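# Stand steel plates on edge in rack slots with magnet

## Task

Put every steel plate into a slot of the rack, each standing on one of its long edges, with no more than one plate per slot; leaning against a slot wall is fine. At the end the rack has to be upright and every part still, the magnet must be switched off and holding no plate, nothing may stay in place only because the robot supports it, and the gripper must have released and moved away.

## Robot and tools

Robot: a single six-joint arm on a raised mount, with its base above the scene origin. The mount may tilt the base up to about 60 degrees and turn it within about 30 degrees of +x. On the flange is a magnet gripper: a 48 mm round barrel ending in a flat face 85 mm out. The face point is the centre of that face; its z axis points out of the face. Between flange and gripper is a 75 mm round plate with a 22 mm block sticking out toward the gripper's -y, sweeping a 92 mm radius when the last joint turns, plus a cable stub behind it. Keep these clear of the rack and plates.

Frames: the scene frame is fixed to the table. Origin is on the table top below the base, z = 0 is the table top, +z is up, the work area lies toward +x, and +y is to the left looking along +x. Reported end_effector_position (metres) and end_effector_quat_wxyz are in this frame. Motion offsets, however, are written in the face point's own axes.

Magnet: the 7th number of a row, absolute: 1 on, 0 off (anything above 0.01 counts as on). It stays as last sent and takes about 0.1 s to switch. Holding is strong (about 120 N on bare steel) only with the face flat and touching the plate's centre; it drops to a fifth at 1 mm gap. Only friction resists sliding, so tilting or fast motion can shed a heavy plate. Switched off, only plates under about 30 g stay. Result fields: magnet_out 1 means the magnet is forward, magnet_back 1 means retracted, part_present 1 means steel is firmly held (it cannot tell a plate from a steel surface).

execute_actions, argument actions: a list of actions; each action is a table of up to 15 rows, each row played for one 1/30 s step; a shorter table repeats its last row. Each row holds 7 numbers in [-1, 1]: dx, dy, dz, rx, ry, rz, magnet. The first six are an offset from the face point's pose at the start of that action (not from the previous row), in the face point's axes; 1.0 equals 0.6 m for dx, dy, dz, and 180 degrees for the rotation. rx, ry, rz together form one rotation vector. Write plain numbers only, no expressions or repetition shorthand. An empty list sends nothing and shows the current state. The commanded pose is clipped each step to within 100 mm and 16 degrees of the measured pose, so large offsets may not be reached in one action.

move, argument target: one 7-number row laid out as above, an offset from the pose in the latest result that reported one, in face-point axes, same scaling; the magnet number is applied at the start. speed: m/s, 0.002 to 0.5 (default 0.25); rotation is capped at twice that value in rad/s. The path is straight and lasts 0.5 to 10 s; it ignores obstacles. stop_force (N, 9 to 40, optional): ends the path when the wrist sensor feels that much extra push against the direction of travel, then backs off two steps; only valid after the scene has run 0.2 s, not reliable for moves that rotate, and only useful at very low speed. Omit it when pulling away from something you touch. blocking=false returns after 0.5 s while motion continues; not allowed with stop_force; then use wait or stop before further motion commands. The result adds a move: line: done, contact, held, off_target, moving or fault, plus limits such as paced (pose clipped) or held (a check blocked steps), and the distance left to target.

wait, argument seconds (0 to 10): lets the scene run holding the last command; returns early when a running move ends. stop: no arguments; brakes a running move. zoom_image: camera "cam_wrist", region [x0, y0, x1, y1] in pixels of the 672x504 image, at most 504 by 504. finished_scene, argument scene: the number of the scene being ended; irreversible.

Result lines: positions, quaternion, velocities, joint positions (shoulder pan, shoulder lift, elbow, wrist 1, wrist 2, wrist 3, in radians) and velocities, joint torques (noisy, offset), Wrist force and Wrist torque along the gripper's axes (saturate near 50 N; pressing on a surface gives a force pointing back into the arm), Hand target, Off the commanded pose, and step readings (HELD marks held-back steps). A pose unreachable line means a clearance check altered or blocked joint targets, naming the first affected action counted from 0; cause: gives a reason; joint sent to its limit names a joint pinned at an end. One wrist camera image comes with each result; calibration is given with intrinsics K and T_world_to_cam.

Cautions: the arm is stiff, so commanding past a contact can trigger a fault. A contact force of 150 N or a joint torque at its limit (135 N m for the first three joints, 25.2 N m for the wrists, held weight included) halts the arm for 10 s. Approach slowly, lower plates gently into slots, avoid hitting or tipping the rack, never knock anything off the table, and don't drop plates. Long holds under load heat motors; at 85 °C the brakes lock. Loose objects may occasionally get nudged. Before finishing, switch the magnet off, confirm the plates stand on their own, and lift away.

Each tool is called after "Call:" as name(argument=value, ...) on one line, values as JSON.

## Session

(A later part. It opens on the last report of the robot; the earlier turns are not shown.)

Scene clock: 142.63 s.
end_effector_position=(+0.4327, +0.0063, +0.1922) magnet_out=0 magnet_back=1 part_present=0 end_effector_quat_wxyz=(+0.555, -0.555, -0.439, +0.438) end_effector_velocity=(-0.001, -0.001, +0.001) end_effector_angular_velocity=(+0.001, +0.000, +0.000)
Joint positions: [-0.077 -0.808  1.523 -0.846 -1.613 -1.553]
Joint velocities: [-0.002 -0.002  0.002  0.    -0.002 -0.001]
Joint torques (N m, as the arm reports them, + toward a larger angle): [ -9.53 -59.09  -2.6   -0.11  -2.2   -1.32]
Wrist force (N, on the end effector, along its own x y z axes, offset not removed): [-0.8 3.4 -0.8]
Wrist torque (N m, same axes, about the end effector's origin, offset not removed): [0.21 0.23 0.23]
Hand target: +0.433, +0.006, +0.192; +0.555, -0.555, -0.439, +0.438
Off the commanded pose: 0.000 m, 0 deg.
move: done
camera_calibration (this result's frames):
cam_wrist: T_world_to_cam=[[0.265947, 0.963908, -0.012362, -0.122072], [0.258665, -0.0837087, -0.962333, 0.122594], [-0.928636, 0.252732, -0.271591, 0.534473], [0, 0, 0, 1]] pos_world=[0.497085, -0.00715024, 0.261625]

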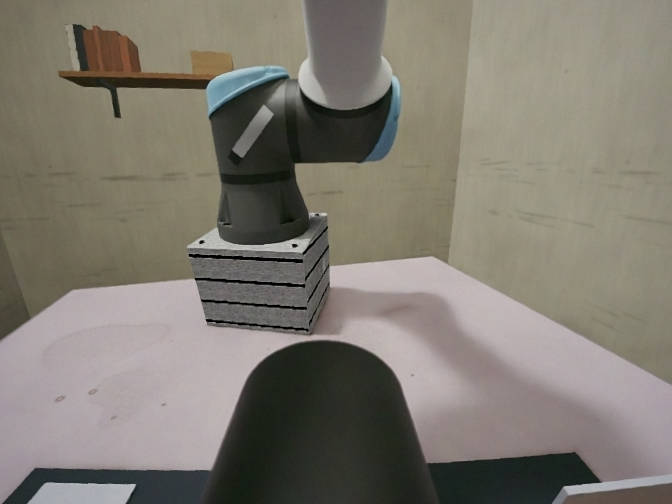

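Call:
move(target=[-0.3072,0.2370,0.0846,-0.3857,0.3837,0.3837,0], speed=0.4)

Call:
zoom_image(camera="cam_wrist", region=[190,260,460,360])

Scene clock: 148.90 s.
end_effector_position=(+0.3409, -0.1613, +0.0495) magnet_out=0 magnet_back=1 part_present=0 end_effector_quat_wxyz=(-0.000, +0.994, -0.114, +0.001) end_effector_velocity=(+0.000, -0.000, -0.001) end_effector_angular_velocity=(-0.005, -0.006, -0.002)
Joint positions: [-0.623 -1.002  2.552 -3.242 -1.518 -0.59 ]
Joint velocities: [ 0.     0.007  0.002 -0.017  0.001  0.003]
Joint torques (N m, as the arm reports them, + toward a larger angle): [ -9.6  -19.31  10.22  -4.71  -2.17   1.62]
Wrist force (N, on the end effector, along its own x y z axes, offset not removed): [0.2 3.2 0.4]
Wrist torque (N m, same axes, about the end effector's origin, offset not removed): [0.17 -0.13 0.28]
Hand target: +0.341, -0.161, +0.049; -0.000, +0.994, -0.114, +0.001
Off the commanded pose: 0.000 m, 0 deg.
move: done
camera_calibration (this result's frames):
cam_wrist: T_world_to_cam=[[0.970384, -0.238817, 0.0363574, -0.374466], [-0.23967, -0.932956, 0.26861, -0.0330349], [-0.0302288, -0.269368, -0.962563, 0.0965414], [0, 0, 0, 1]] pos_world=[0.358377, -0.0942439, 0.115415]

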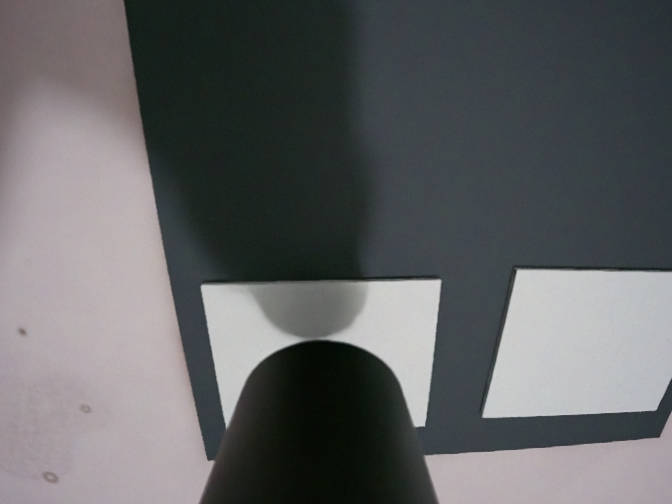

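Region (190, 260, 460, 360) of cam_wrist's 672x504 image, scaled by 1.867, with more detail than that image has; it fills the top 187 rows of this view, and the rest is white.

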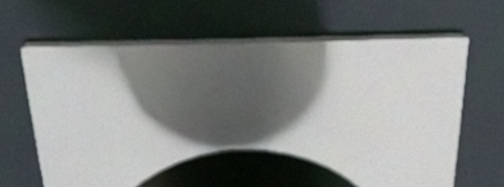

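Call:
move(target=[0.0005,0.0008,0.0655,0,0,0,0], speed=0.12)

Call:
zoom_image(camera="cam_wrist", region=[120,290,520,380])

Scene clock: 153.30 s.
end_effector_position=(+0.3412, -0.1618, +0.0104) magnet_out=0 magnet_back=1 part_present=0 end_effector_quat_wxyz=(-0.000, +0.994, -0.114, +0.001) end_effector_velocity=(-0.000, +0.000, -0.002) end_effector_angular_velocity=(+0.000, +0.001, -0.001)
Joint positions: [-0.617 -0.843  2.515 -3.364 -1.519 -0.585]
Joint velocities: [ 0.     0.007 -0.001 -0.005 -0.     0.001]
Joint torques (N m, as the arm reports them, + toward a larger angle): [ 10.53 -24.85 -10.05  -4.02  -2.12   1.69]
Wrist force (N, on the end effector, along its own x y z axes, offset not removed): [1.5 0.3 0.4]
Wrist torque (N m, same axes, about the end effector's origin, offset not removed): [0.10 -0.06 0.03]
Hand target: +0.341, -0.162, +0.010; -0.000, +0.994, -0.114, +0.001
Off the commanded pose: 0.000 m, 0 deg.
move: done
camera_calibration (this result's frames):
cam_wrist: T_world_to_cam=[[0.970385, -0.238817, 0.036319, -0.373413], [-0.23966, -0.932964, 0.268592, -0.0229598], [-0.0302599, -0.269342, -0.962569, 0.058722], [0, 0, 0, 1]] pos_world=[0.358629, -0.0947815, 0.0762527]

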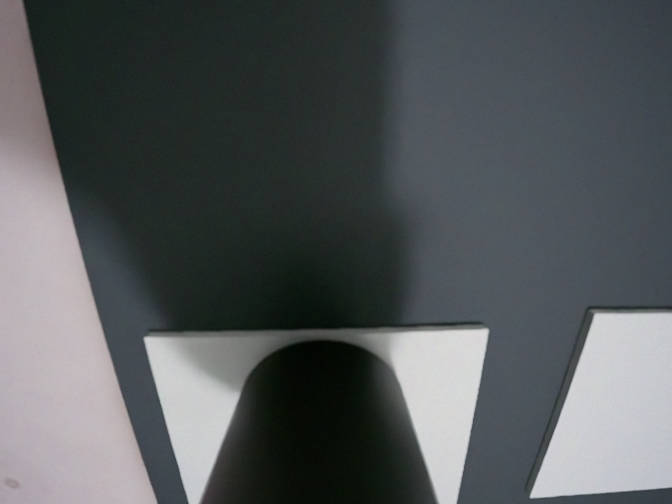

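Region (120, 290, 520, 380) of cam_wrist's 672x504 image, scaled by 1.260, with more detail than that image has; it fills the top 113 rows of this view, and the rest is white.

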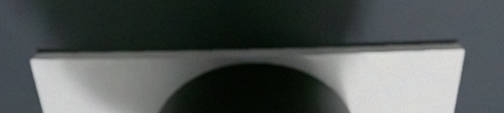

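Call:
move(target=[0,-0.001,0.015,0,0,0,0], speed=0.003, stop_force=9)

Call:
execute_actions(actions=[[[0,0,0,0,0,0,1]]])

Call:
zoom_image(camera="cam_wrist", region=[120,290,520,380])

Scene clock: 158.27 s.
end_effector_position=(+0.3412, -0.1615, +0.0054) magnet_out=0 magnet_back=1 part_present=0 end_effector_quat_wxyz=(-0.000, +0.994, -0.114, +0.001) end_effector_velocity=(-0.000, -0.001, +0.001) end_effector_angular_velocity=(+0.001, +0.000, -0.003)
Joint positions: [-0.616 -0.824  2.509 -3.378 -1.519 -0.583]
Joint velocities: [-0.002 -0.003  0.     0.003  0.001  0.001]
Joint torques (N m, as the arm reports them, + toward a larger angle): [  1.64 -31.66 -11.75   1.25   0.88  -0.77]
Wrist force (N, on the end effector, along its own x y z axes, offset not removed): [-11.9 -3.9 -38.3]
Wrist torque (N m, same axes, about the end effector's origin, offset not removed): [-0.65 -0.09 0.22]
Hand target: +0.341, -0.162, +0.005; -0.000, +0.994, -0.114, +0.001
Off the commanded pose: 0.004 m, 0 deg.
move: contact
camera_calibration (this result's frames):
cam_wrist: T_world_to_cam=[[0.97039, -0.238813, 0.0362133, -0.373227], [-0.239626, -0.932948, 0.268676, -0.0213051], [-0.0303783, -0.269398, -0.96255, 0.0540538], [0, 0, 0, 1]] pos_world=[0.358712, -0.0944461, 0.0712695]

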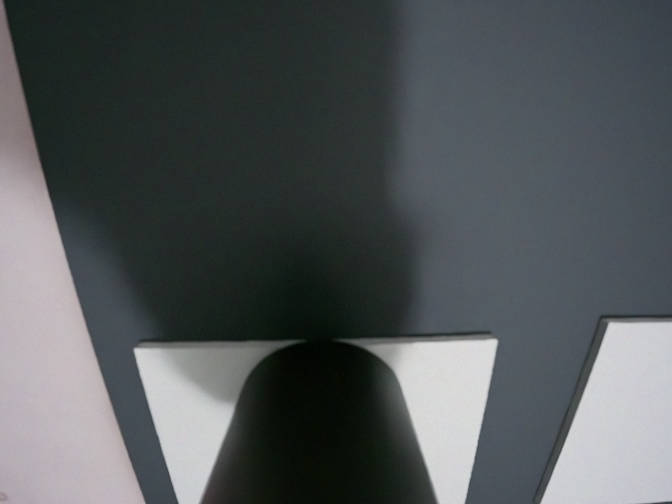

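Scene clock: 158.77 s.
end_effector_position=(+0.3412, -0.1615, +0.0054) magnet_out=1 magnet_back=0 part_present=1 end_effector_quat_wxyz=(-0.000, +0.994, -0.114, +0.001) end_effector_velocity=(+0.001, -0.000, -0.000) end_effector_angular_velocity=(-0.001, -0.002, +0.001)
Joint positions: [-0.616 -0.824  2.509 -3.378 -1.519 -0.583]
Joint velocities: [ 0.001  0.    -0.002 -0.001  0.001 -0.   ]
Joint torques (N m, as the arm reports them, + toward a larger angle): [  2.53 -20.2  -12.2   -3.18   1.38  -1.37]
Wrist force (N, on the end effector, along its own x y z axes, offset not removed): [-8.0 -5.7 -30.3]
Wrist torque (N m, same axes, about the end effector's origin, offset not removed): [-1.41 -0.19 0.43]
Hand target: +0.341, -0.161, +0.005; -0.000, +0.994, -0.114, +0.001
Off the commanded pose: 0.000 m, 0 deg.
Step readings (end_effector_position):
0: (+0.3412, -0.1615, +0.0054)
1: (+0.3412, -0.1615, +0.0054)
2: (+0.3412, -0.1615, +0.0054)
4: (+0.3412, -0.1615, +0.0054)
8: (+0.3412, -0.1615, +0.0054)
15: end_effector_position above
camera_calibration (this result's frames):
cam_wrist: T_world_to_cam=[[0.97039, -0.238815, 0.0362011, -0.373231], [-0.239624, -0.932951, 0.268668, -0.0213106], [-0.0303881, -0.269388, -0.962552, 0.05407], [0, 0, 0, 1]] pos_world=[0.358716, -0.0944489, 0.0712821]

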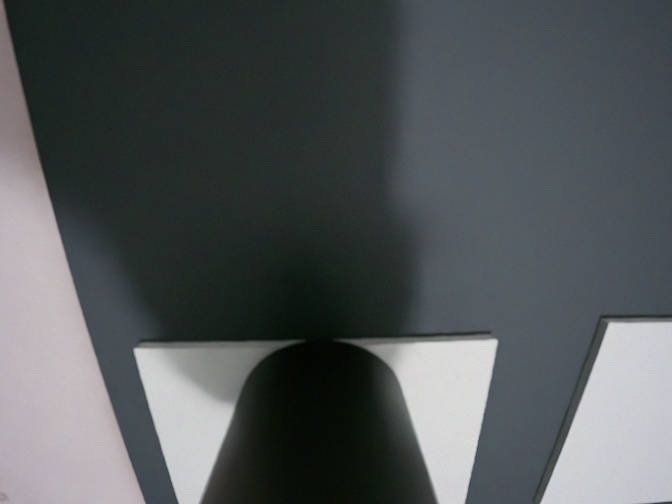

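Region (120, 290, 520, 380) of cam_wrist's 672x504 image, scaled by 1.260, with more detail than that image has; it fills the top 113 rows of this view, and the rest is white.

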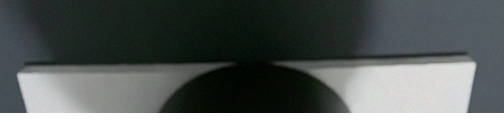

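Call:
move(target=[0,0,-0.22,0,0,0,1], speed=0.3)

Scene clock: 162.77 s.
end_effector_position=(+0.3410, -0.1614, +0.1373) magnet_out=1 magnet_back=0 part_present=1 end_effector_quat_wxyz=(-0.000, +0.994, -0.114, +0.001) end_effector_velocity=(+0.000, -0.001, +0.002) end_effector_angular_velocity=(+0.002, +0.003, -0.002)
Joint positions: [-0.636 -1.382  2.574 -2.884 -1.517 -0.604]
Joint velocities: [-0.001 -0.007 -0.003  0.014 -0.     0.   ]
Joint torques (N m, as the arm reports them, + toward a larger angle): [ -9.44 -34.38 -21.61  -0.23  -2.43  -1.28]
Wrist force (N, on the end effector, along its own x y z axes, offset not removed): [-1.3 -2.1 4.3]
Wrist torque (N m, same axes, about the end effector's origin, offset not removed): [-0.04 0.07 0.03]
Hand target: +0.341, -0.161, +0.137; -0.000, +0.994, -0.114, +0.001
Off the commanded pose: 0.000 m, 0 deg.
move: done
camera_calibration (this result's frames):
cam_wrist: T_world_to_cam=[[0.970379, -0.23882, 0.0364609, -0.377789], [-0.239695, -0.932899, 0.268787, -0.056723], [-0.0301773, -0.269565, -0.962509, 0.180903], [0, 0, 0, 1]] pos_world=[0.358462, -0.0943752, 0.203142]

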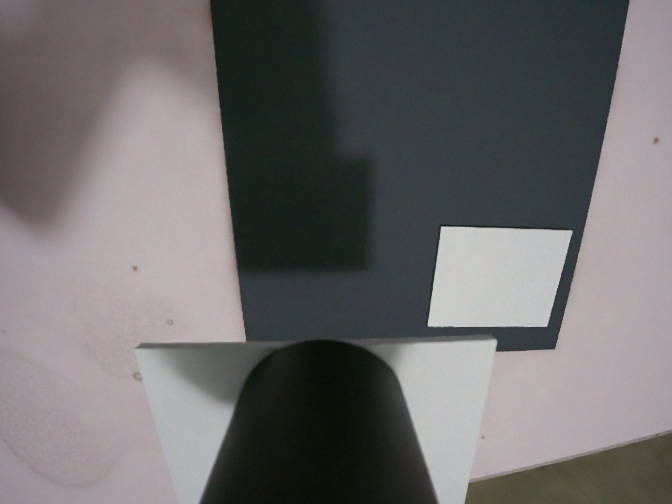

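Call:
move(target=[0.1065,-0.3400,-0.0295,0.3855,-0.3840,-0.3840,1], speed=0.3)

Scene clock: 179.00 s.
end_effector_position=(+0.4494, +0.0227, +0.1555) magnet_out=1 magnet_back=0 part_present=1 end_effector_quat_wxyz=(+0.554, -0.555, -0.439, +0.438) end_effector_velocity=(+0.000, +0.001, +0.000) end_effector_angular_velocity=(+0.006, +0.003, +0.004)
Joint positions: [-0.045 -0.715  1.454 -0.87  -1.583 -1.548]
Joint velocities: [ 0.002  0.003 -0.004  0.006 -0.002 -0.005]
Joint torques (N m, as the arm reports them, + toward a larger angle): [ 15.01 -43.16 -24.11   4.01  -2.34  -1.9 ]
Wrist force (N, on the end effector, along its own x y z axes, offset not removed): [-2.8 5.9 4.1]
Wrist torque (N m, same axes, about the end effector's origin, offset not removed): [0.25 0.29 0.04]
Hand target: +0.449, +0.023, +0.156; +0.555, -0.555, -0.439, +0.438
Off the commanded pose: 0.000 m, 0 deg.
move: done
camera_calibration (this result's frames):
cam_wrist: T_world_to_cam=[[0.264913, 0.964191, -0.0125322, -0.142332], [0.258724, -0.0835928, -0.962328, 0.0843272], [-0.928915, 0.251691, -0.271604, 0.536042], [0, 0, 0, 1]] pos_world=[0.513825, 0.00936711, 0.224958]

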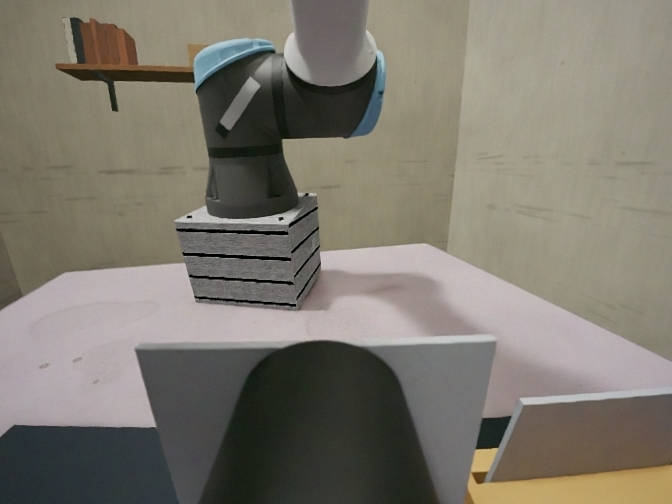

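Call:
move(target=[0.2170,0.0270,0,0,0,0,1], speed=0.15)

Scene clock: 182.77 s.
end_effector_position=(+0.4795, +0.1492, +0.1394) magnet_out=1 magnet_back=0 part_present=1 end_effector_quat_wxyz=(+0.554, -0.555, -0.439, +0.438) end_effector_velocity=(+0.001, +0.002, -0.000) end_effector_angular_velocity=(-0.001, -0.001, -0.002)
Joint positions: [ 0.155 -0.612  1.298 -0.82  -1.384 -1.522]
Joint velocities: [ 0.002  0.002 -0.004  0.001  0.004  0.001]
Joint torques (N m, as the arm reports them, + toward a larger angle): [ 18.61 -47.07 -26.46   4.6    2.84   1.61]
Wrist force (N, on the end effector, along its own x y z axes, offset not removed): [3.2 0.0 1.8]
Wrist torque (N m, same axes, about the end effector's origin, offset not removed): [-0.14 -0.39 0.09]
Hand target: +0.480, +0.149, +0.139; +0.554, -0.555, -0.439, +0.438
Off the commanded pose: 0.000 m, 0 deg.
move: done
camera_calibration (this result's frames):
cam_wrist: T_world_to_cam=[[0.264928, 0.964186, -0.0125584, -0.272503], [0.258727, -0.0836242, -0.962324, 0.071624], [-0.92891, 0.251698, -0.271615, 0.52771], [0, 0, 0, 1]] pos_world=[0.543858, 0.135909, 0.208838]

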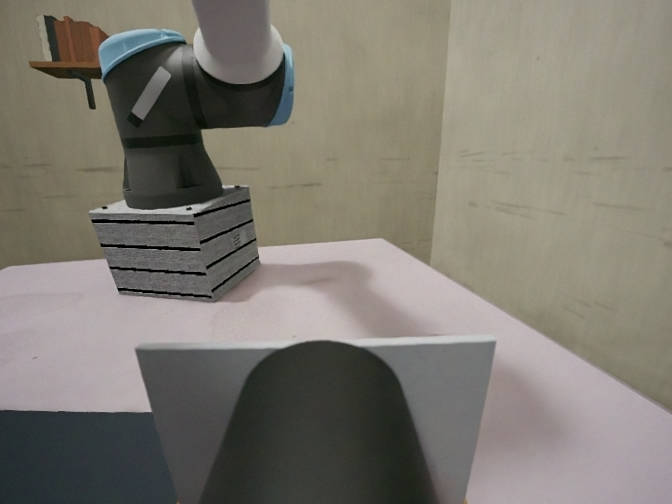

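Call:
move(target=[0,0.05,0,0,0,0,1], speed=0.0035, stop_force=9)

Scene clock: 191.90 s.
end_effector_position=(+0.4796, +0.1492, +0.1120) magnet_out=1 magnet_back=0 part_present=1 end_effector_quat_wxyz=(+0.554, -0.555, -0.439, +0.438) end_effector_velocity=(+0.000, +0.000, +0.001) end_effector_angular_velocity=(-0.002, -0.001, +0.000)
Joint positions: [ 0.153 -0.563  1.282 -0.853 -1.386 -1.522]
Joint velocities: [ 0.    -0.002  0.     0.     0.     0.002]
Joint torques (N m, as the arm reports them, + toward a larger angle): [ -3.5  -52.91 -11.14  -1.52  -2.01  -1.64]
Wrist force (N, on the end effector, along its own x y z axes, offset not removed): [-2.0 -21.8 4.5]
Wrist torque (N m, same axes, about the end effector's origin, offset not removed): [0.14 0.12 1.21]
Hand target: +0.480, +0.149, +0.112; +0.555, -0.555, -0.439, +0.438
Off the commanded pose: 0.003 m, 0 deg.
move: contact
camera_calibration (this result's frames):
cam_wrist: T_world_to_cam=[[0.264946, 0.964182, -0.0125267, -0.272893], [0.258894, -0.0836431, -0.962277, 0.0451616], [-0.928858, 0.251708, -0.271782, 0.520408], [0, 0, 0, 1]] pos_world=[0.543995, 0.135905, 0.181477]

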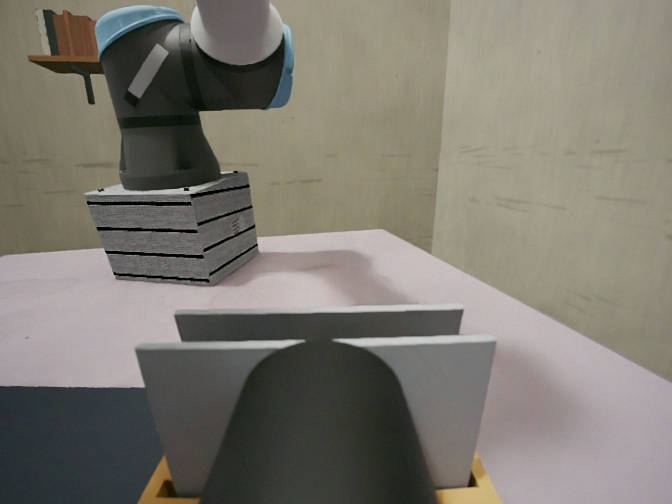

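Inserted. Release and back off.

Call:
execute_actions(actions=[[[0,-0.001,0,0,0,0,0]],[[0,-0.002,-0.02,0,0,0,0]]])

Call:
move(target=[-0.22,-0.12,-0.02,0,0,0,0], speed=0.4)

Scene clock: 194.10 s.
end_effector_position=(+0.4912, +0.1465, +0.1139) magnet_out=0 magnet_back=1 part_present=0 end_effector_quat_wxyz=(+0.554, -0.555, -0.439, +0.438) end_effector_velocity=(+0.001, -0.001, -0.000) end_effector_angular_velocity=(-0.000, +0.001, -0.002)
Joint positions: [ 0.15  -0.547  1.237 -0.823 -1.389 -1.523]
Joint velocities: [-0.001  0.002 -0.004  0.002  0.001  0.   ]
Joint torques (N m, as the arm reports them, + toward a larger angle): [ -4.94 -47.67 -27.28   3.96  -2.32  -1.27]
Wrist force (N, on the end effector, along its own x y z axes, offset not removed): [-0.1 5.6 1.3]
Wrist torque (N m, same axes, about the end effector's origin, offset not removed): [0.31 0.24 0.26]
Hand target: +0.491, +0.146, +0.114; +0.554, -0.555, -0.439, +0.438
Off the commanded pose: 0.000 m, 0 deg.
Step readings (end_effector_position; steps 1 to 15: 1st action; 16 to 30: 2nd action):
0: (+0.4796, +0.1492, +0.1122)
1: (+0.4796, +0.1492, +0.1122)
2: (+0.4796, +0.1492, +0.1123)
4: (+0.4796, +0.1492, +0.1124)
8: (+0.4796, +0.1492, +0.1126)
15: (+0.4796, +0.1492, +0.1126)
16: (+0.4797, +0.1492, +0.1126)
17: (+0.4816, +0.1487, +0.1128)
19: (+0.4863, +0.1476, +0.1134)
23: (+0.4901, +0.1467, +0.1138)
30: end_effector_position above
camera_calibration (this result's frames):
cam_wrist: T_world_to_cam=[[0.264939, 0.964184, -0.0125147, -0.273261], [0.258884, -0.0836265, -0.962281, 0.0436895], [-0.928863, 0.251706, -0.271768, 0.532363], [0, 0, 0, 1]] pos_world=[0.555579, 0.133128, 0.183301]

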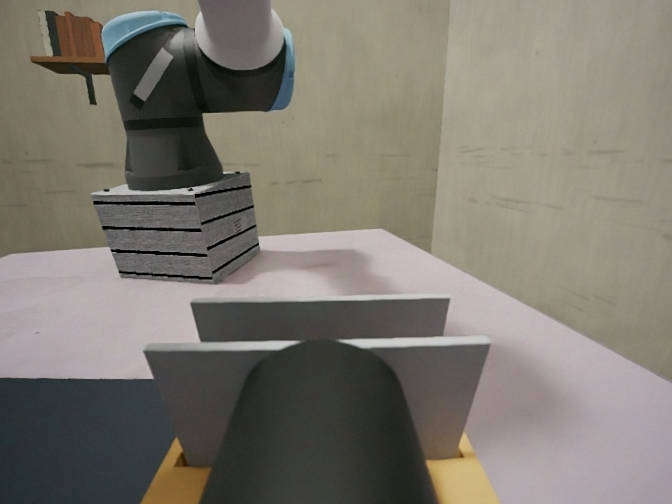

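Scene clock: 195.13 s.
end_effector_position=(+0.4722, +0.0154, +0.1858) magnet_out=0 magnet_back=1 part_present=0 end_effector_quat_wxyz=(+0.554, -0.555, -0.439, +0.438) end_effector_velocity=(-0.000, -0.001, +0.001) end_effector_angular_velocity=(-0.000, +0.001, -0.001)
Joint positions: [-0.046 -0.73   1.374 -0.775 -1.584 -1.549]
Joint velocities: [-0.002 -0.002  0.001  0.001 -0.001  0.   ]
Joint torques (N m, as the arm reports them, + toward a larger angle): [ -6.1  -60.59  -4.34   4.13  -2.28  -1.18]
Wrist force (N, on the end effector, along its own x y z axes, offset not removed): [3.4 0.9 -2.7]
Wrist torque (N m, same axes, about the end effector's origin, offset not removed): [-0.16 -0.21 0.01]
Hand target: +0.472, +0.015, +0.186; +0.554, -0.555, -0.439, +0.438
Off the commanded pose: 0.000 m, 0 deg.
move: done
camera_calibration (this result's frames):
cam_wrist: T_world_to_cam=[[0.264923, 0.964189, -0.012489, -0.140969], [0.258875, -0.0835935, -0.962287, 0.106841], [-0.92887, 0.251698, -0.27175, 0.567276], [0, 0, 0, 1]] pos_world=[0.536613, 0.00206913, 0.255209]

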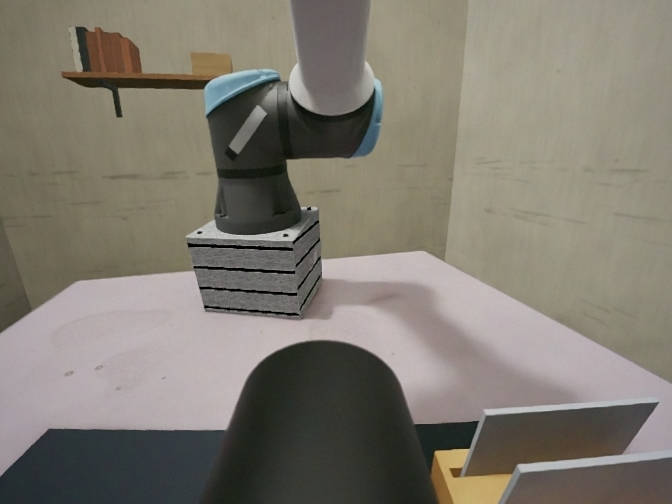

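Call:
move(target=[-0.3325,0.2263,-0.0748,-0.3799,0.3927,0.3927,0], speed=0.4)

Call:
zoom_image(camera="cam_wrist", region=[190,260,460,360])

Scene clock: 203.67 s.
end_effector_position=(+0.4701, -0.1891, +0.0498) magnet_out=0 magnet_back=1 part_present=0 end_effector_quat_wxyz=(-0.000, +0.991, -0.132, +0.001) end_effector_velocity=(+0.000, -0.000, -0.001) end_effector_angular_velocity=(-0.005, -0.005, -0.004)
Joint positions: [-0.459 -0.973  2.197 -2.923 -1.539 -0.39 ]
Joint velocities: [ 0.001  0.004  0.002 -0.012 -0.001  0.005]
Joint torques (N m, as the arm reports them, + toward a larger angle): [ 12.4  -31.93   3.88  -4.56  -1.91   1.63]
Wrist force (N, on the end effector, along its own x y z axes, offset not removed): [0.6 -1.5 3.3]
Wrist torque (N m, same axes, about the end effector's origin, offset not removed): [-0.04 -0.13 0.09]
Hand target: +0.470, -0.189, +0.050; -0.000, +0.991, -0.132, +0.001
Off the commanded pose: 0.000 m, 0 deg.
move: done
camera_calibration (this result's frames):
cam_wrist: T_world_to_cam=[[0.960771, -0.274918, 0.0366021, -0.508847], [-0.274431, -0.923285, 0.268761, -0.00995402], [-0.0400929, -0.268262, -0.962511, 0.0980622], [0, 0, 0, 1]] pos_world=[0.490085, -0.122775, 0.115686]

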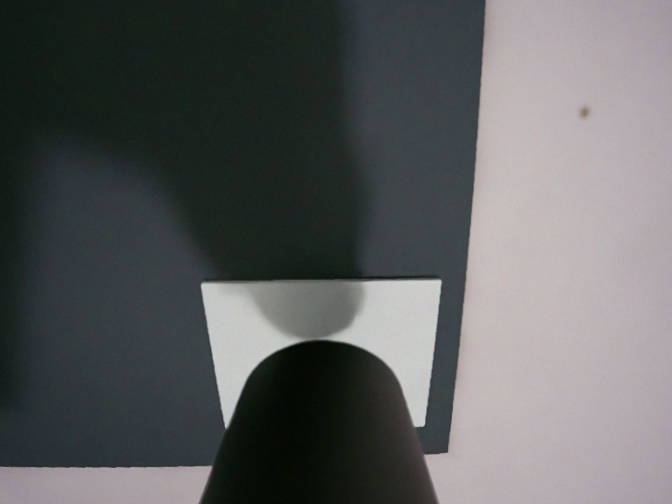

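Region (190, 260, 460, 360) of cam_wrist's 672x504 image, scaled by 1.867, with more detail than that image has; it fills the top 187 rows of this view, and the rest is white.

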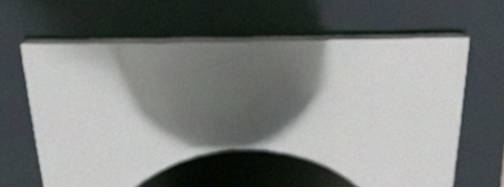

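Call:
move(target=[0.0005,-0.001,0.0660,0,0,0,0], speed=0.12)

Call:
move(target=[0,0,0.015,0,0,0,0], speed=0.003, stop_force=9)

Call:
execute_actions(actions=[[[0,0,0,0,0,0,1]]])

Call:
zoom_image(camera="cam_wrist", region=[120,290,520,380])

Scene clock: 209.70 s.
end_effector_position=(+0.4707, -0.1887, +0.0103) magnet_out=0 magnet_back=1 part_present=0 end_effector_quat_wxyz=(-0.000, +0.991, -0.132, +0.001) end_effector_velocity=(-0.000, -0.000, -0.001) end_effector_angular_velocity=(+0.000, -0.000, -0.002)
Joint positions: [-0.455 -0.861  2.17  -3.009 -1.54  -0.386]
Joint velocities: [-0.001  0.004 -0.001 -0.003  0.     0.001]
Joint torques (N m, as the arm reports them, + toward a larger angle): [ 12.07 -32.61 -17.15  -4.48  -2.26   1.77]
Wrist force (N, on the end effector, along its own x y z axes, offset not removed): [-2.9 5.5 3.0]
Wrist torque (N m, same axes, about the end effector's origin, offset not removed): [0.42 0.28 0.03]
Hand target: +0.471, -0.189, +0.010; -0.000, +0.991, -0.132, +0.001
Off the commanded pose: 0.000 m, 0 deg.
move: done
camera_calibration (this result's frames):
cam_wrist: T_world_to_cam=[[0.960771, -0.274917, 0.0365967, -0.507776], [-0.274428, -0.923286, 0.268759, 0.00124641], [-0.0400971, -0.268259, -0.962512, 0.0602275], [0, 0, 0, 1]] pos_world=[0.490613, -0.122289, 0.0762176]

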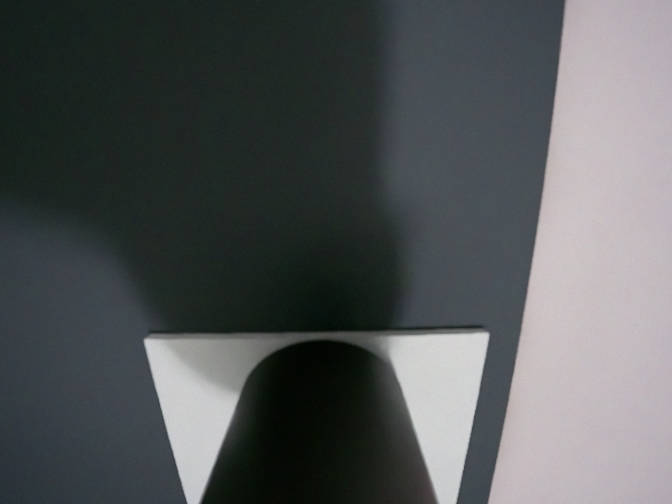

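Scene clock: 211.60 s.
end_effector_position=(+0.4707, -0.1887, +0.0057) magnet_out=0 magnet_back=1 part_present=0 end_effector_quat_wxyz=(-0.000, +0.991, -0.132, +0.001) end_effector_velocity=(-0.000, +0.000, +0.000) end_effector_angular_velocity=(+0.001, +0.002, +0.000)
Joint positions: [-0.454 -0.848  2.166 -3.019 -1.54  -0.386]
Joint velocities: [ 0.    -0.001  0.001  0.003 -0.    -0.   ]
Joint torques (N m, as the arm reports them, + toward a larger angle): [  6.   -40.58 -17.11  -0.39   0.26   0.29]
Wrist force (N, on the end effector, along its own x y z axes, offset not removed): [-17.0 -3.0 -32.5]
Wrist torque (N m, same axes, about the end effector's origin, offset not removed): [-0.49 -0.12 0.54]
Hand target: +0.471, -0.189, +0.006; -0.000, +0.991, -0.132, +0.001
Off the commanded pose: 0.004 m, 0 deg.
move: contact
camera_calibration (this result's frames):
cam_wrist: T_world_to_cam=[[0.960774, -0.274908, 0.0365832, -0.507624], [-0.274412, -0.923258, 0.268873, 0.00248009], [-0.0401396, -0.268365, -0.962481, 0.0557868], [0, 0, 0, 1]] pos_world=[0.490632, -0.122289, 0.0715974]

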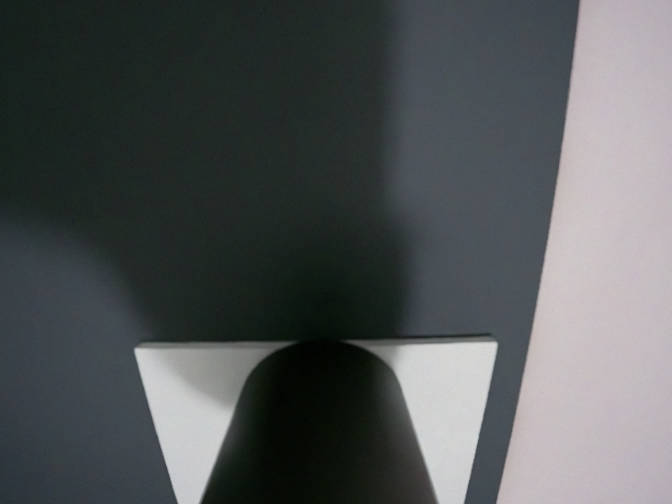

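Scene clock: 212.10 s.
end_effector_position=(+0.4707, -0.1887, +0.0057) magnet_out=1 magnet_back=0 part_present=1 end_effector_quat_wxyz=(-0.000, +0.991, -0.132, +0.001) end_effector_velocity=(-0.000, -0.000, -0.000) end_effector_angular_velocity=(-0.000, +0.000, +0.000)
Joint positions: [-0.454 -0.848  2.166 -3.019 -1.54  -0.386]
Joint velocities: [-0.    -0.     0.    -0.    -0.    -0.001]
Joint torques (N m, as the arm reports them, + toward a larger angle): [  7.89 -32.6  -17.6   -2.64   0.54  -0.27]
Wrist force (N, on the end effector, along its own x y z axes, offset not removed): [-13.2 -3.6 -21.4]
Wrist torque (N m, same axes, about the end effector's origin, offset not removed): [-0.94 0.22 0.28]
Hand target: +0.471, -0.189, +0.006; -0.000, +0.991, -0.132, +0.001
Off the commanded pose: 0.000 m, 0 deg.
Step readings (end_effector_position):
0: (+0.4707, -0.1887, +0.0057)
1: (+0.4707, -0.1887, +0.0057)
2: (+0.4707, -0.1887, +0.0057)
4: (+0.4707, -0.1887, +0.0057)
8: (+0.4707, -0.1887, +0.0057)
15: end_effector_position above
camera_calibration (this result's frames):
cam_wrist: T_world_to_cam=[[0.960775, -0.27491, 0.0365547, -0.507622], [-0.274406, -0.923263, 0.268863, 0.00247544], [-0.0401634, -0.268347, -0.962485, 0.0558098], [0, 0, 0, 1]] pos_world=[0.490632, -0.122289, 0.0716065]

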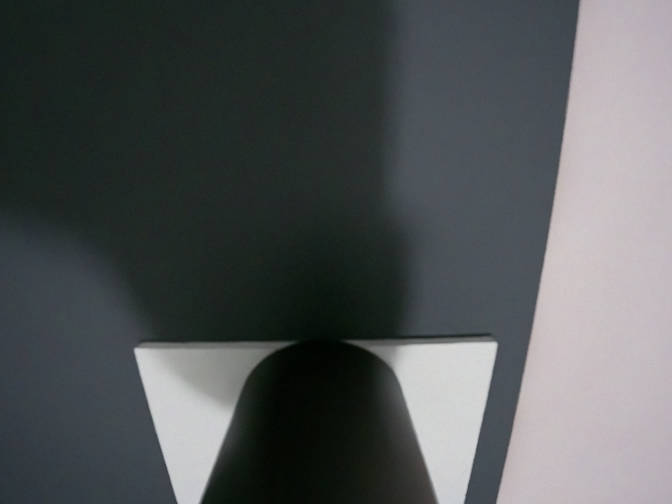

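Region (120, 290, 520, 380) of cam_wrist's 672x504 image, scaled by 1.260, with more detail than that image has; it fills the top 113 rows of this view, and the rest is white.

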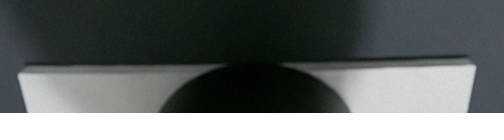

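Call:
move(target=[0,0,-0.20,0,0,0,1], speed=0.3)

Scene clock: 216.00 s.
end_effector_position=(+0.4704, -0.1885, +0.1256) magnet_out=1 magnet_back=0 part_present=1 end_effector_quat_wxyz=(-0.000, +0.991, -0.132, +0.001) end_effector_velocity=(+0.000, -0.001, +0.002) end_effector_angular_velocity=(-0.001, +0.000, -0.001)
Joint positions: [-0.462 -1.184  2.214 -2.729 -1.539 -0.394]
Joint velocities: [-0.001 -0.004 -0.002  0.006 -0.    -0.001]
Joint torques (N m, as the arm reports them, + toward a larger angle): [ -8.95 -43.38 -26.76  -0.24   2.62  -1.28]
Wrist force (N, on the end effector, along its own x y z axes, offset not removed): [-3.3 1.1 2.1]
Wrist torque (N m, same axes, about the end effector's origin, offset not removed): [0.17 0.53 0.01]
Hand target: +0.470, -0.189, +0.126; -0.000, +0.991, -0.132, +0.001
Off the commanded pose: 0.000 m, 0 deg.
move: done
camera_calibration (this result's frames):
cam_wrist: T_world_to_cam=[[0.960775, -0.274921, 0.0364716, -0.511646], [-0.274395, -0.923275, 0.268831, -0.0297291], [-0.0402337, -0.268293, -0.962497, 0.171206], [0, 0, 0, 1]] pos_world=[0.490307, -0.122177, 0.191438]

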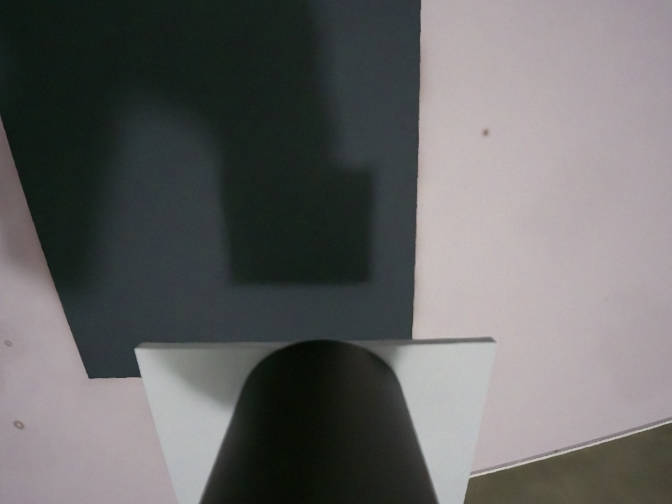

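Call:
move(target=[-0.0762,-0.3325,-0.0490,0.3799,-0.3927,-0.3927,1], speed=0.3)

Scene clock: 221.80 s.
end_effector_position=(+0.4787, +0.0159, +0.1553) magnet_out=1 magnet_back=0 part_present=1 end_effector_quat_wxyz=(+0.555, -0.555, -0.439, +0.438) end_effector_velocity=(-0.000, +0.001, -0.000) end_effector_angular_velocity=(+0.005, +0.004, +0.006)
Joint positions: [-0.045 -0.667  1.34  -0.804 -1.582 -1.548]
Joint velocities: [ 0.003  0.003 -0.003  0.005 -0.002 -0.003]
Joint torques (N m, as the arm reports them, + toward a larger angle): [ 12.38 -44.97 -26.93   4.45  -1.76  -1.1 ]
Wrist force (N, on the end effector, along its own x y z axes, offset not removed): [-1.3 3.2 4.9]
Wrist torque (N m, same axes, about the end effector's origin, offset not removed): [-0.05 0.02 0.00]
Hand target: +0.479, +0.016, +0.155; +0.555, -0.555, -0.439, +0.438
Off the commanded pose: 0.000 m, 0 deg.
move: done
camera_calibration (this result's frames):
cam_wrist: T_world_to_cam=[[0.265157, 0.964124, -0.0125231, -0.143606], [0.258651, -0.083635, -0.962343, 0.0759827], [-0.928866, 0.251933, -0.271548, 0.564799], [0, 0, 0, 1]] pos_world=[0.543047, 0.00251728, 0.224693]

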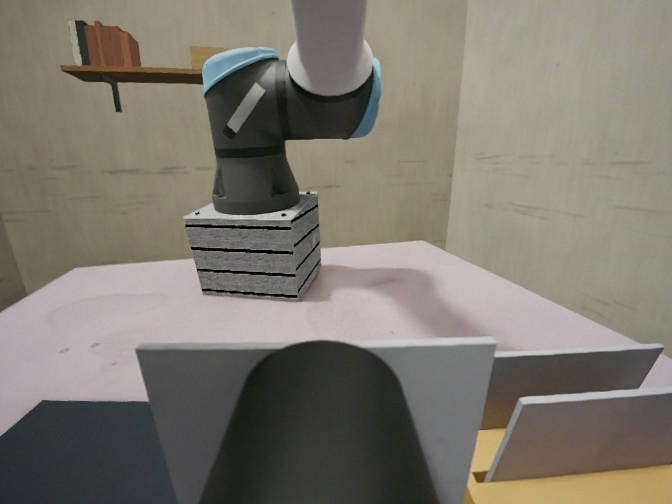

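Call:
move(target=[0.2165,0.0255,0,0,0,0,1], speed=0.15)

Call:
move(target=[0,0.05,0,0,0,0,1], speed=0.0035, stop_force=9)

Scene clock: 226.60 s.
end_effector_position=(+0.5087, +0.1421, +0.1401) magnet_out=1 magnet_back=0 part_present=1 end_effector_quat_wxyz=(+0.555, -0.555, -0.439, +0.438) end_effector_velocity=(+0.000, +0.002, -0.001) end_effector_angular_velocity=(-0.001, +0.001, +0.001)
Joint positions: [ 0.147 -0.563  1.18  -0.75  -1.392 -1.523]
Joint velocities: [ 0.003  0.003 -0.004  0.002  0.003  0.001]
Joint torques (N m, as the arm reports them, + toward a larger angle): [ 15.75 -49.86 -28.68   4.97   2.47   1.68]
Wrist force (N, on the end effector, along its own x y z axes, offset not removed): [1.2 6.7 -3.6]
Wrist torque (N m, same axes, about the end effector's origin, offset not removed): [0.50 0.04 0.22]
Hand target: +0.509, +0.142, +0.140; +0.555, -0.555, -0.439, +0.438
Off the commanded pose: 0.000 m, 0 deg.
move: done
camera_calibration (this result's frames):
cam_wrist: T_world_to_cam=[[0.265174, 0.964119, -0.0125482, -0.273458], [0.258658, -0.0836669, -0.962339, 0.0641371], [-0.928859, 0.251941, -0.271563, 0.556715], [0, 0, 0, 1]] pos_world=[0.573034, 0.128753, 0.209473]

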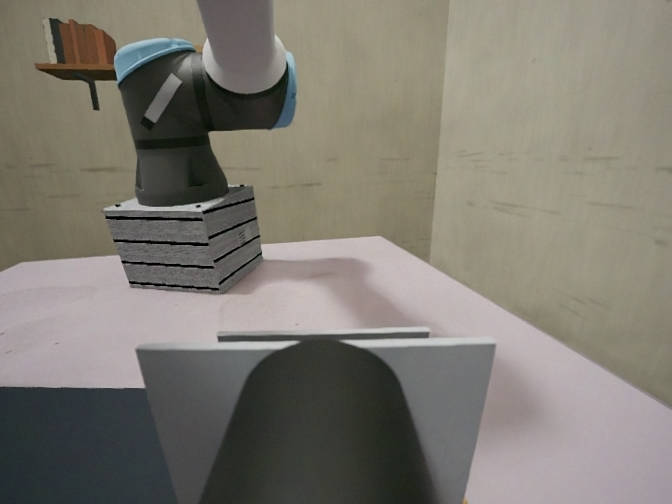

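Scene clock: 234.87 s.
end_effector_position=(+0.5088, +0.1421, +0.1124) magnet_out=1 magnet_back=0 part_present=1 end_effector_quat_wxyz=(+0.555, -0.555, -0.439, +0.438) end_effector_velocity=(+0.000, +0.001, +0.001) end_effector_angular_velocity=(+0.000, -0.002, +0.002)
Joint positions: [ 0.145 -0.515  1.163 -0.781 -1.394 -1.523]
Joint velocities: [ 0.002 -0.002 -0.001  0.    -0.001 -0.   ]
Joint torques (N m, as the arm reports them, + toward a larger angle): [ -4.01 -59.8  -11.83  -1.97  -2.06  -1.55]
Wrist force (N, on the end effector, along its own x y z axes, offset not removed): [-4.7 -15.8 3.5]
Wrist torque (N m, same axes, about the end effector's origin, offset not removed): [0.33 0.50 0.60]
Hand target: +0.509, +0.142, +0.113; +0.555, -0.555, -0.439, +0.438
Off the commanded pose: 0.002 m, 0 deg.
move: contact
camera_calibration (this result's frames):
cam_wrist: T_world_to_cam=[[0.265192, 0.964114, -0.0125221, -0.273836], [0.258794, -0.0836831, -0.962301, 0.0374457], [-0.928816, 0.251954, -0.271699, 0.549337], [0, 0, 0, 1]] pos_world=[0.573161, 0.128735, 0.181859]

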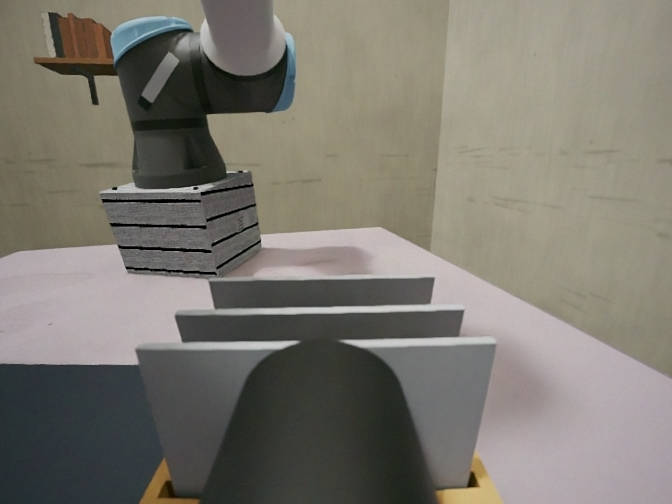

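Call:
execute_actions(actions=[[[0,-0.001,0,0,0,0,0]],[[0,-0.002,-0.02,0,0,0,0]]])

Call:
move(target=[0,-0.12,-0.12,0,0,0,0], speed=0.3)

Scene clock: 237.23 s.
end_effector_position=(+0.5204, +0.1393, +0.1143) magnet_out=0 magnet_back=1 part_present=0 end_effector_quat_wxyz=(+0.555, -0.555, -0.439, +0.438) end_effector_velocity=(+0.001, -0.000, -0.000) end_effector_angular_velocity=(-0.000, +0.001, +0.002)
Joint positions: [ 0.142 -0.497  1.113 -0.749 -1.397 -1.524]
Joint velocities: [-0.     0.002 -0.004  0.003 -0.002  0.   ]
Joint torques (N m, as the arm reports them, + toward a larger angle): [ -6.49 -51.5  -27.55   3.84  -2.12  -1.22]
Wrist force (N, on the end effector, along its own x y z axes, offset not removed): [-0.5 1.9 -3.8]
Wrist torque (N m, same axes, about the end effector's origin, offset not removed): [0.31 0.08 -0.01]
Hand target: +0.520, +0.139, +0.114; +0.555, -0.555, -0.439, +0.438
Off the commanded pose: 0.000 m, 0 deg.
Step readings (end_effector_position; steps 1 to 15: 1st action; 16 to 30: 2nd action):
0: (+0.5087, +0.1421, +0.1126)
1: (+0.5087, +0.1421, +0.1126)
2: (+0.5087, +0.1421, +0.1126)
4: (+0.5088, +0.1421, +0.1128)
8: (+0.5088, +0.1421, +0.1130)
15: (+0.5088, +0.1421, +0.1130)
16: (+0.5089, +0.1420, +0.1130)
17: (+0.5106, +0.1416, +0.1131)
19: (+0.5154, +0.1405, +0.1138)
23: (+0.5193, +0.1396, +0.1142)
30: end_effector_position above
camera_calibration (this result's frames):
cam_wrist: T_world_to_cam=[[0.265188, 0.964116, -0.012518, -0.274204], [0.258786, -0.0836756, -0.962304, 0.035975], [-0.928819, 0.251952, -0.271689, 0.561289], [0, 0, 0, 1]] pos_world=[0.584742, 0.125957, 0.183682]

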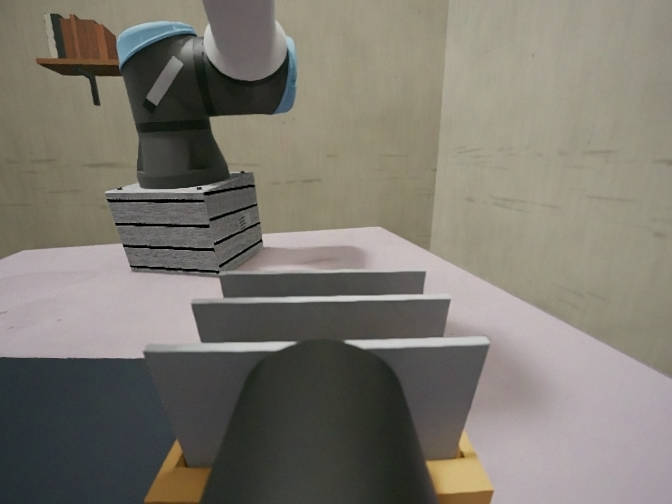

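Scene clock: 238.20 s.
end_effector_position=(+0.5901, +0.1226, +0.1864) magnet_out=0 magnet_back=1 part_present=0 end_effector_quat_wxyz=(+0.555, -0.555, -0.439, +0.438) end_effector_velocity=(+0.002, -0.000, +0.001) end_effector_angular_velocity=(+0.001, -0.000, +0.001)
Joint positions: [ 0.13  -0.45   0.784 -0.466 -1.408 -1.525]
Joint velocities: [ 0.001  0.003 -0.01   0.007 -0.001 -0.001]
Joint torques (N m, as the arm reports them, + toward a larger angle): [ 15.97 -52.33 -32.49   3.79  -2.43  -1.32]
Wrist force (N, on the end effector, along its own x y z axes, offset not removed): [-3.0 4.2 4.1]
Wrist torque (N m, same axes, about the end effector's origin, offset not removed): [0.30 0.00 0.03]
Hand target: +0.590, +0.123, +0.186; +0.555, -0.555, -0.439, +0.438
Off the commanded pose: 0.000 m, 0 deg.
move: done
camera_calibration (this result's frames):
cam_wrist: T_world_to_cam=[[0.265395, 0.964058, -0.0125418, -0.275818], [0.258857, -0.0837791, -0.962276, 0.0859054], [-0.92874, 0.252136, -0.271787, 0.649823], [0, 0, 0, 1]] pos_world=[0.65448, 0.109258, 0.255819]

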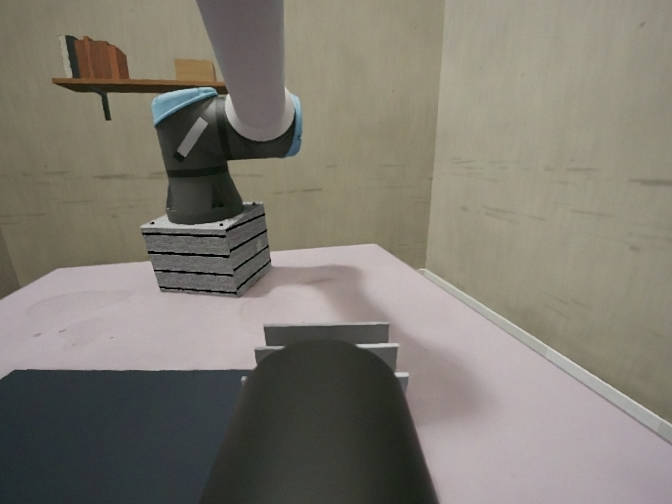

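All three plates stand in separate slots, and the tool is clear of the rack.

Call:
finished_scene(scene=2)

The scene is finished: the task was done.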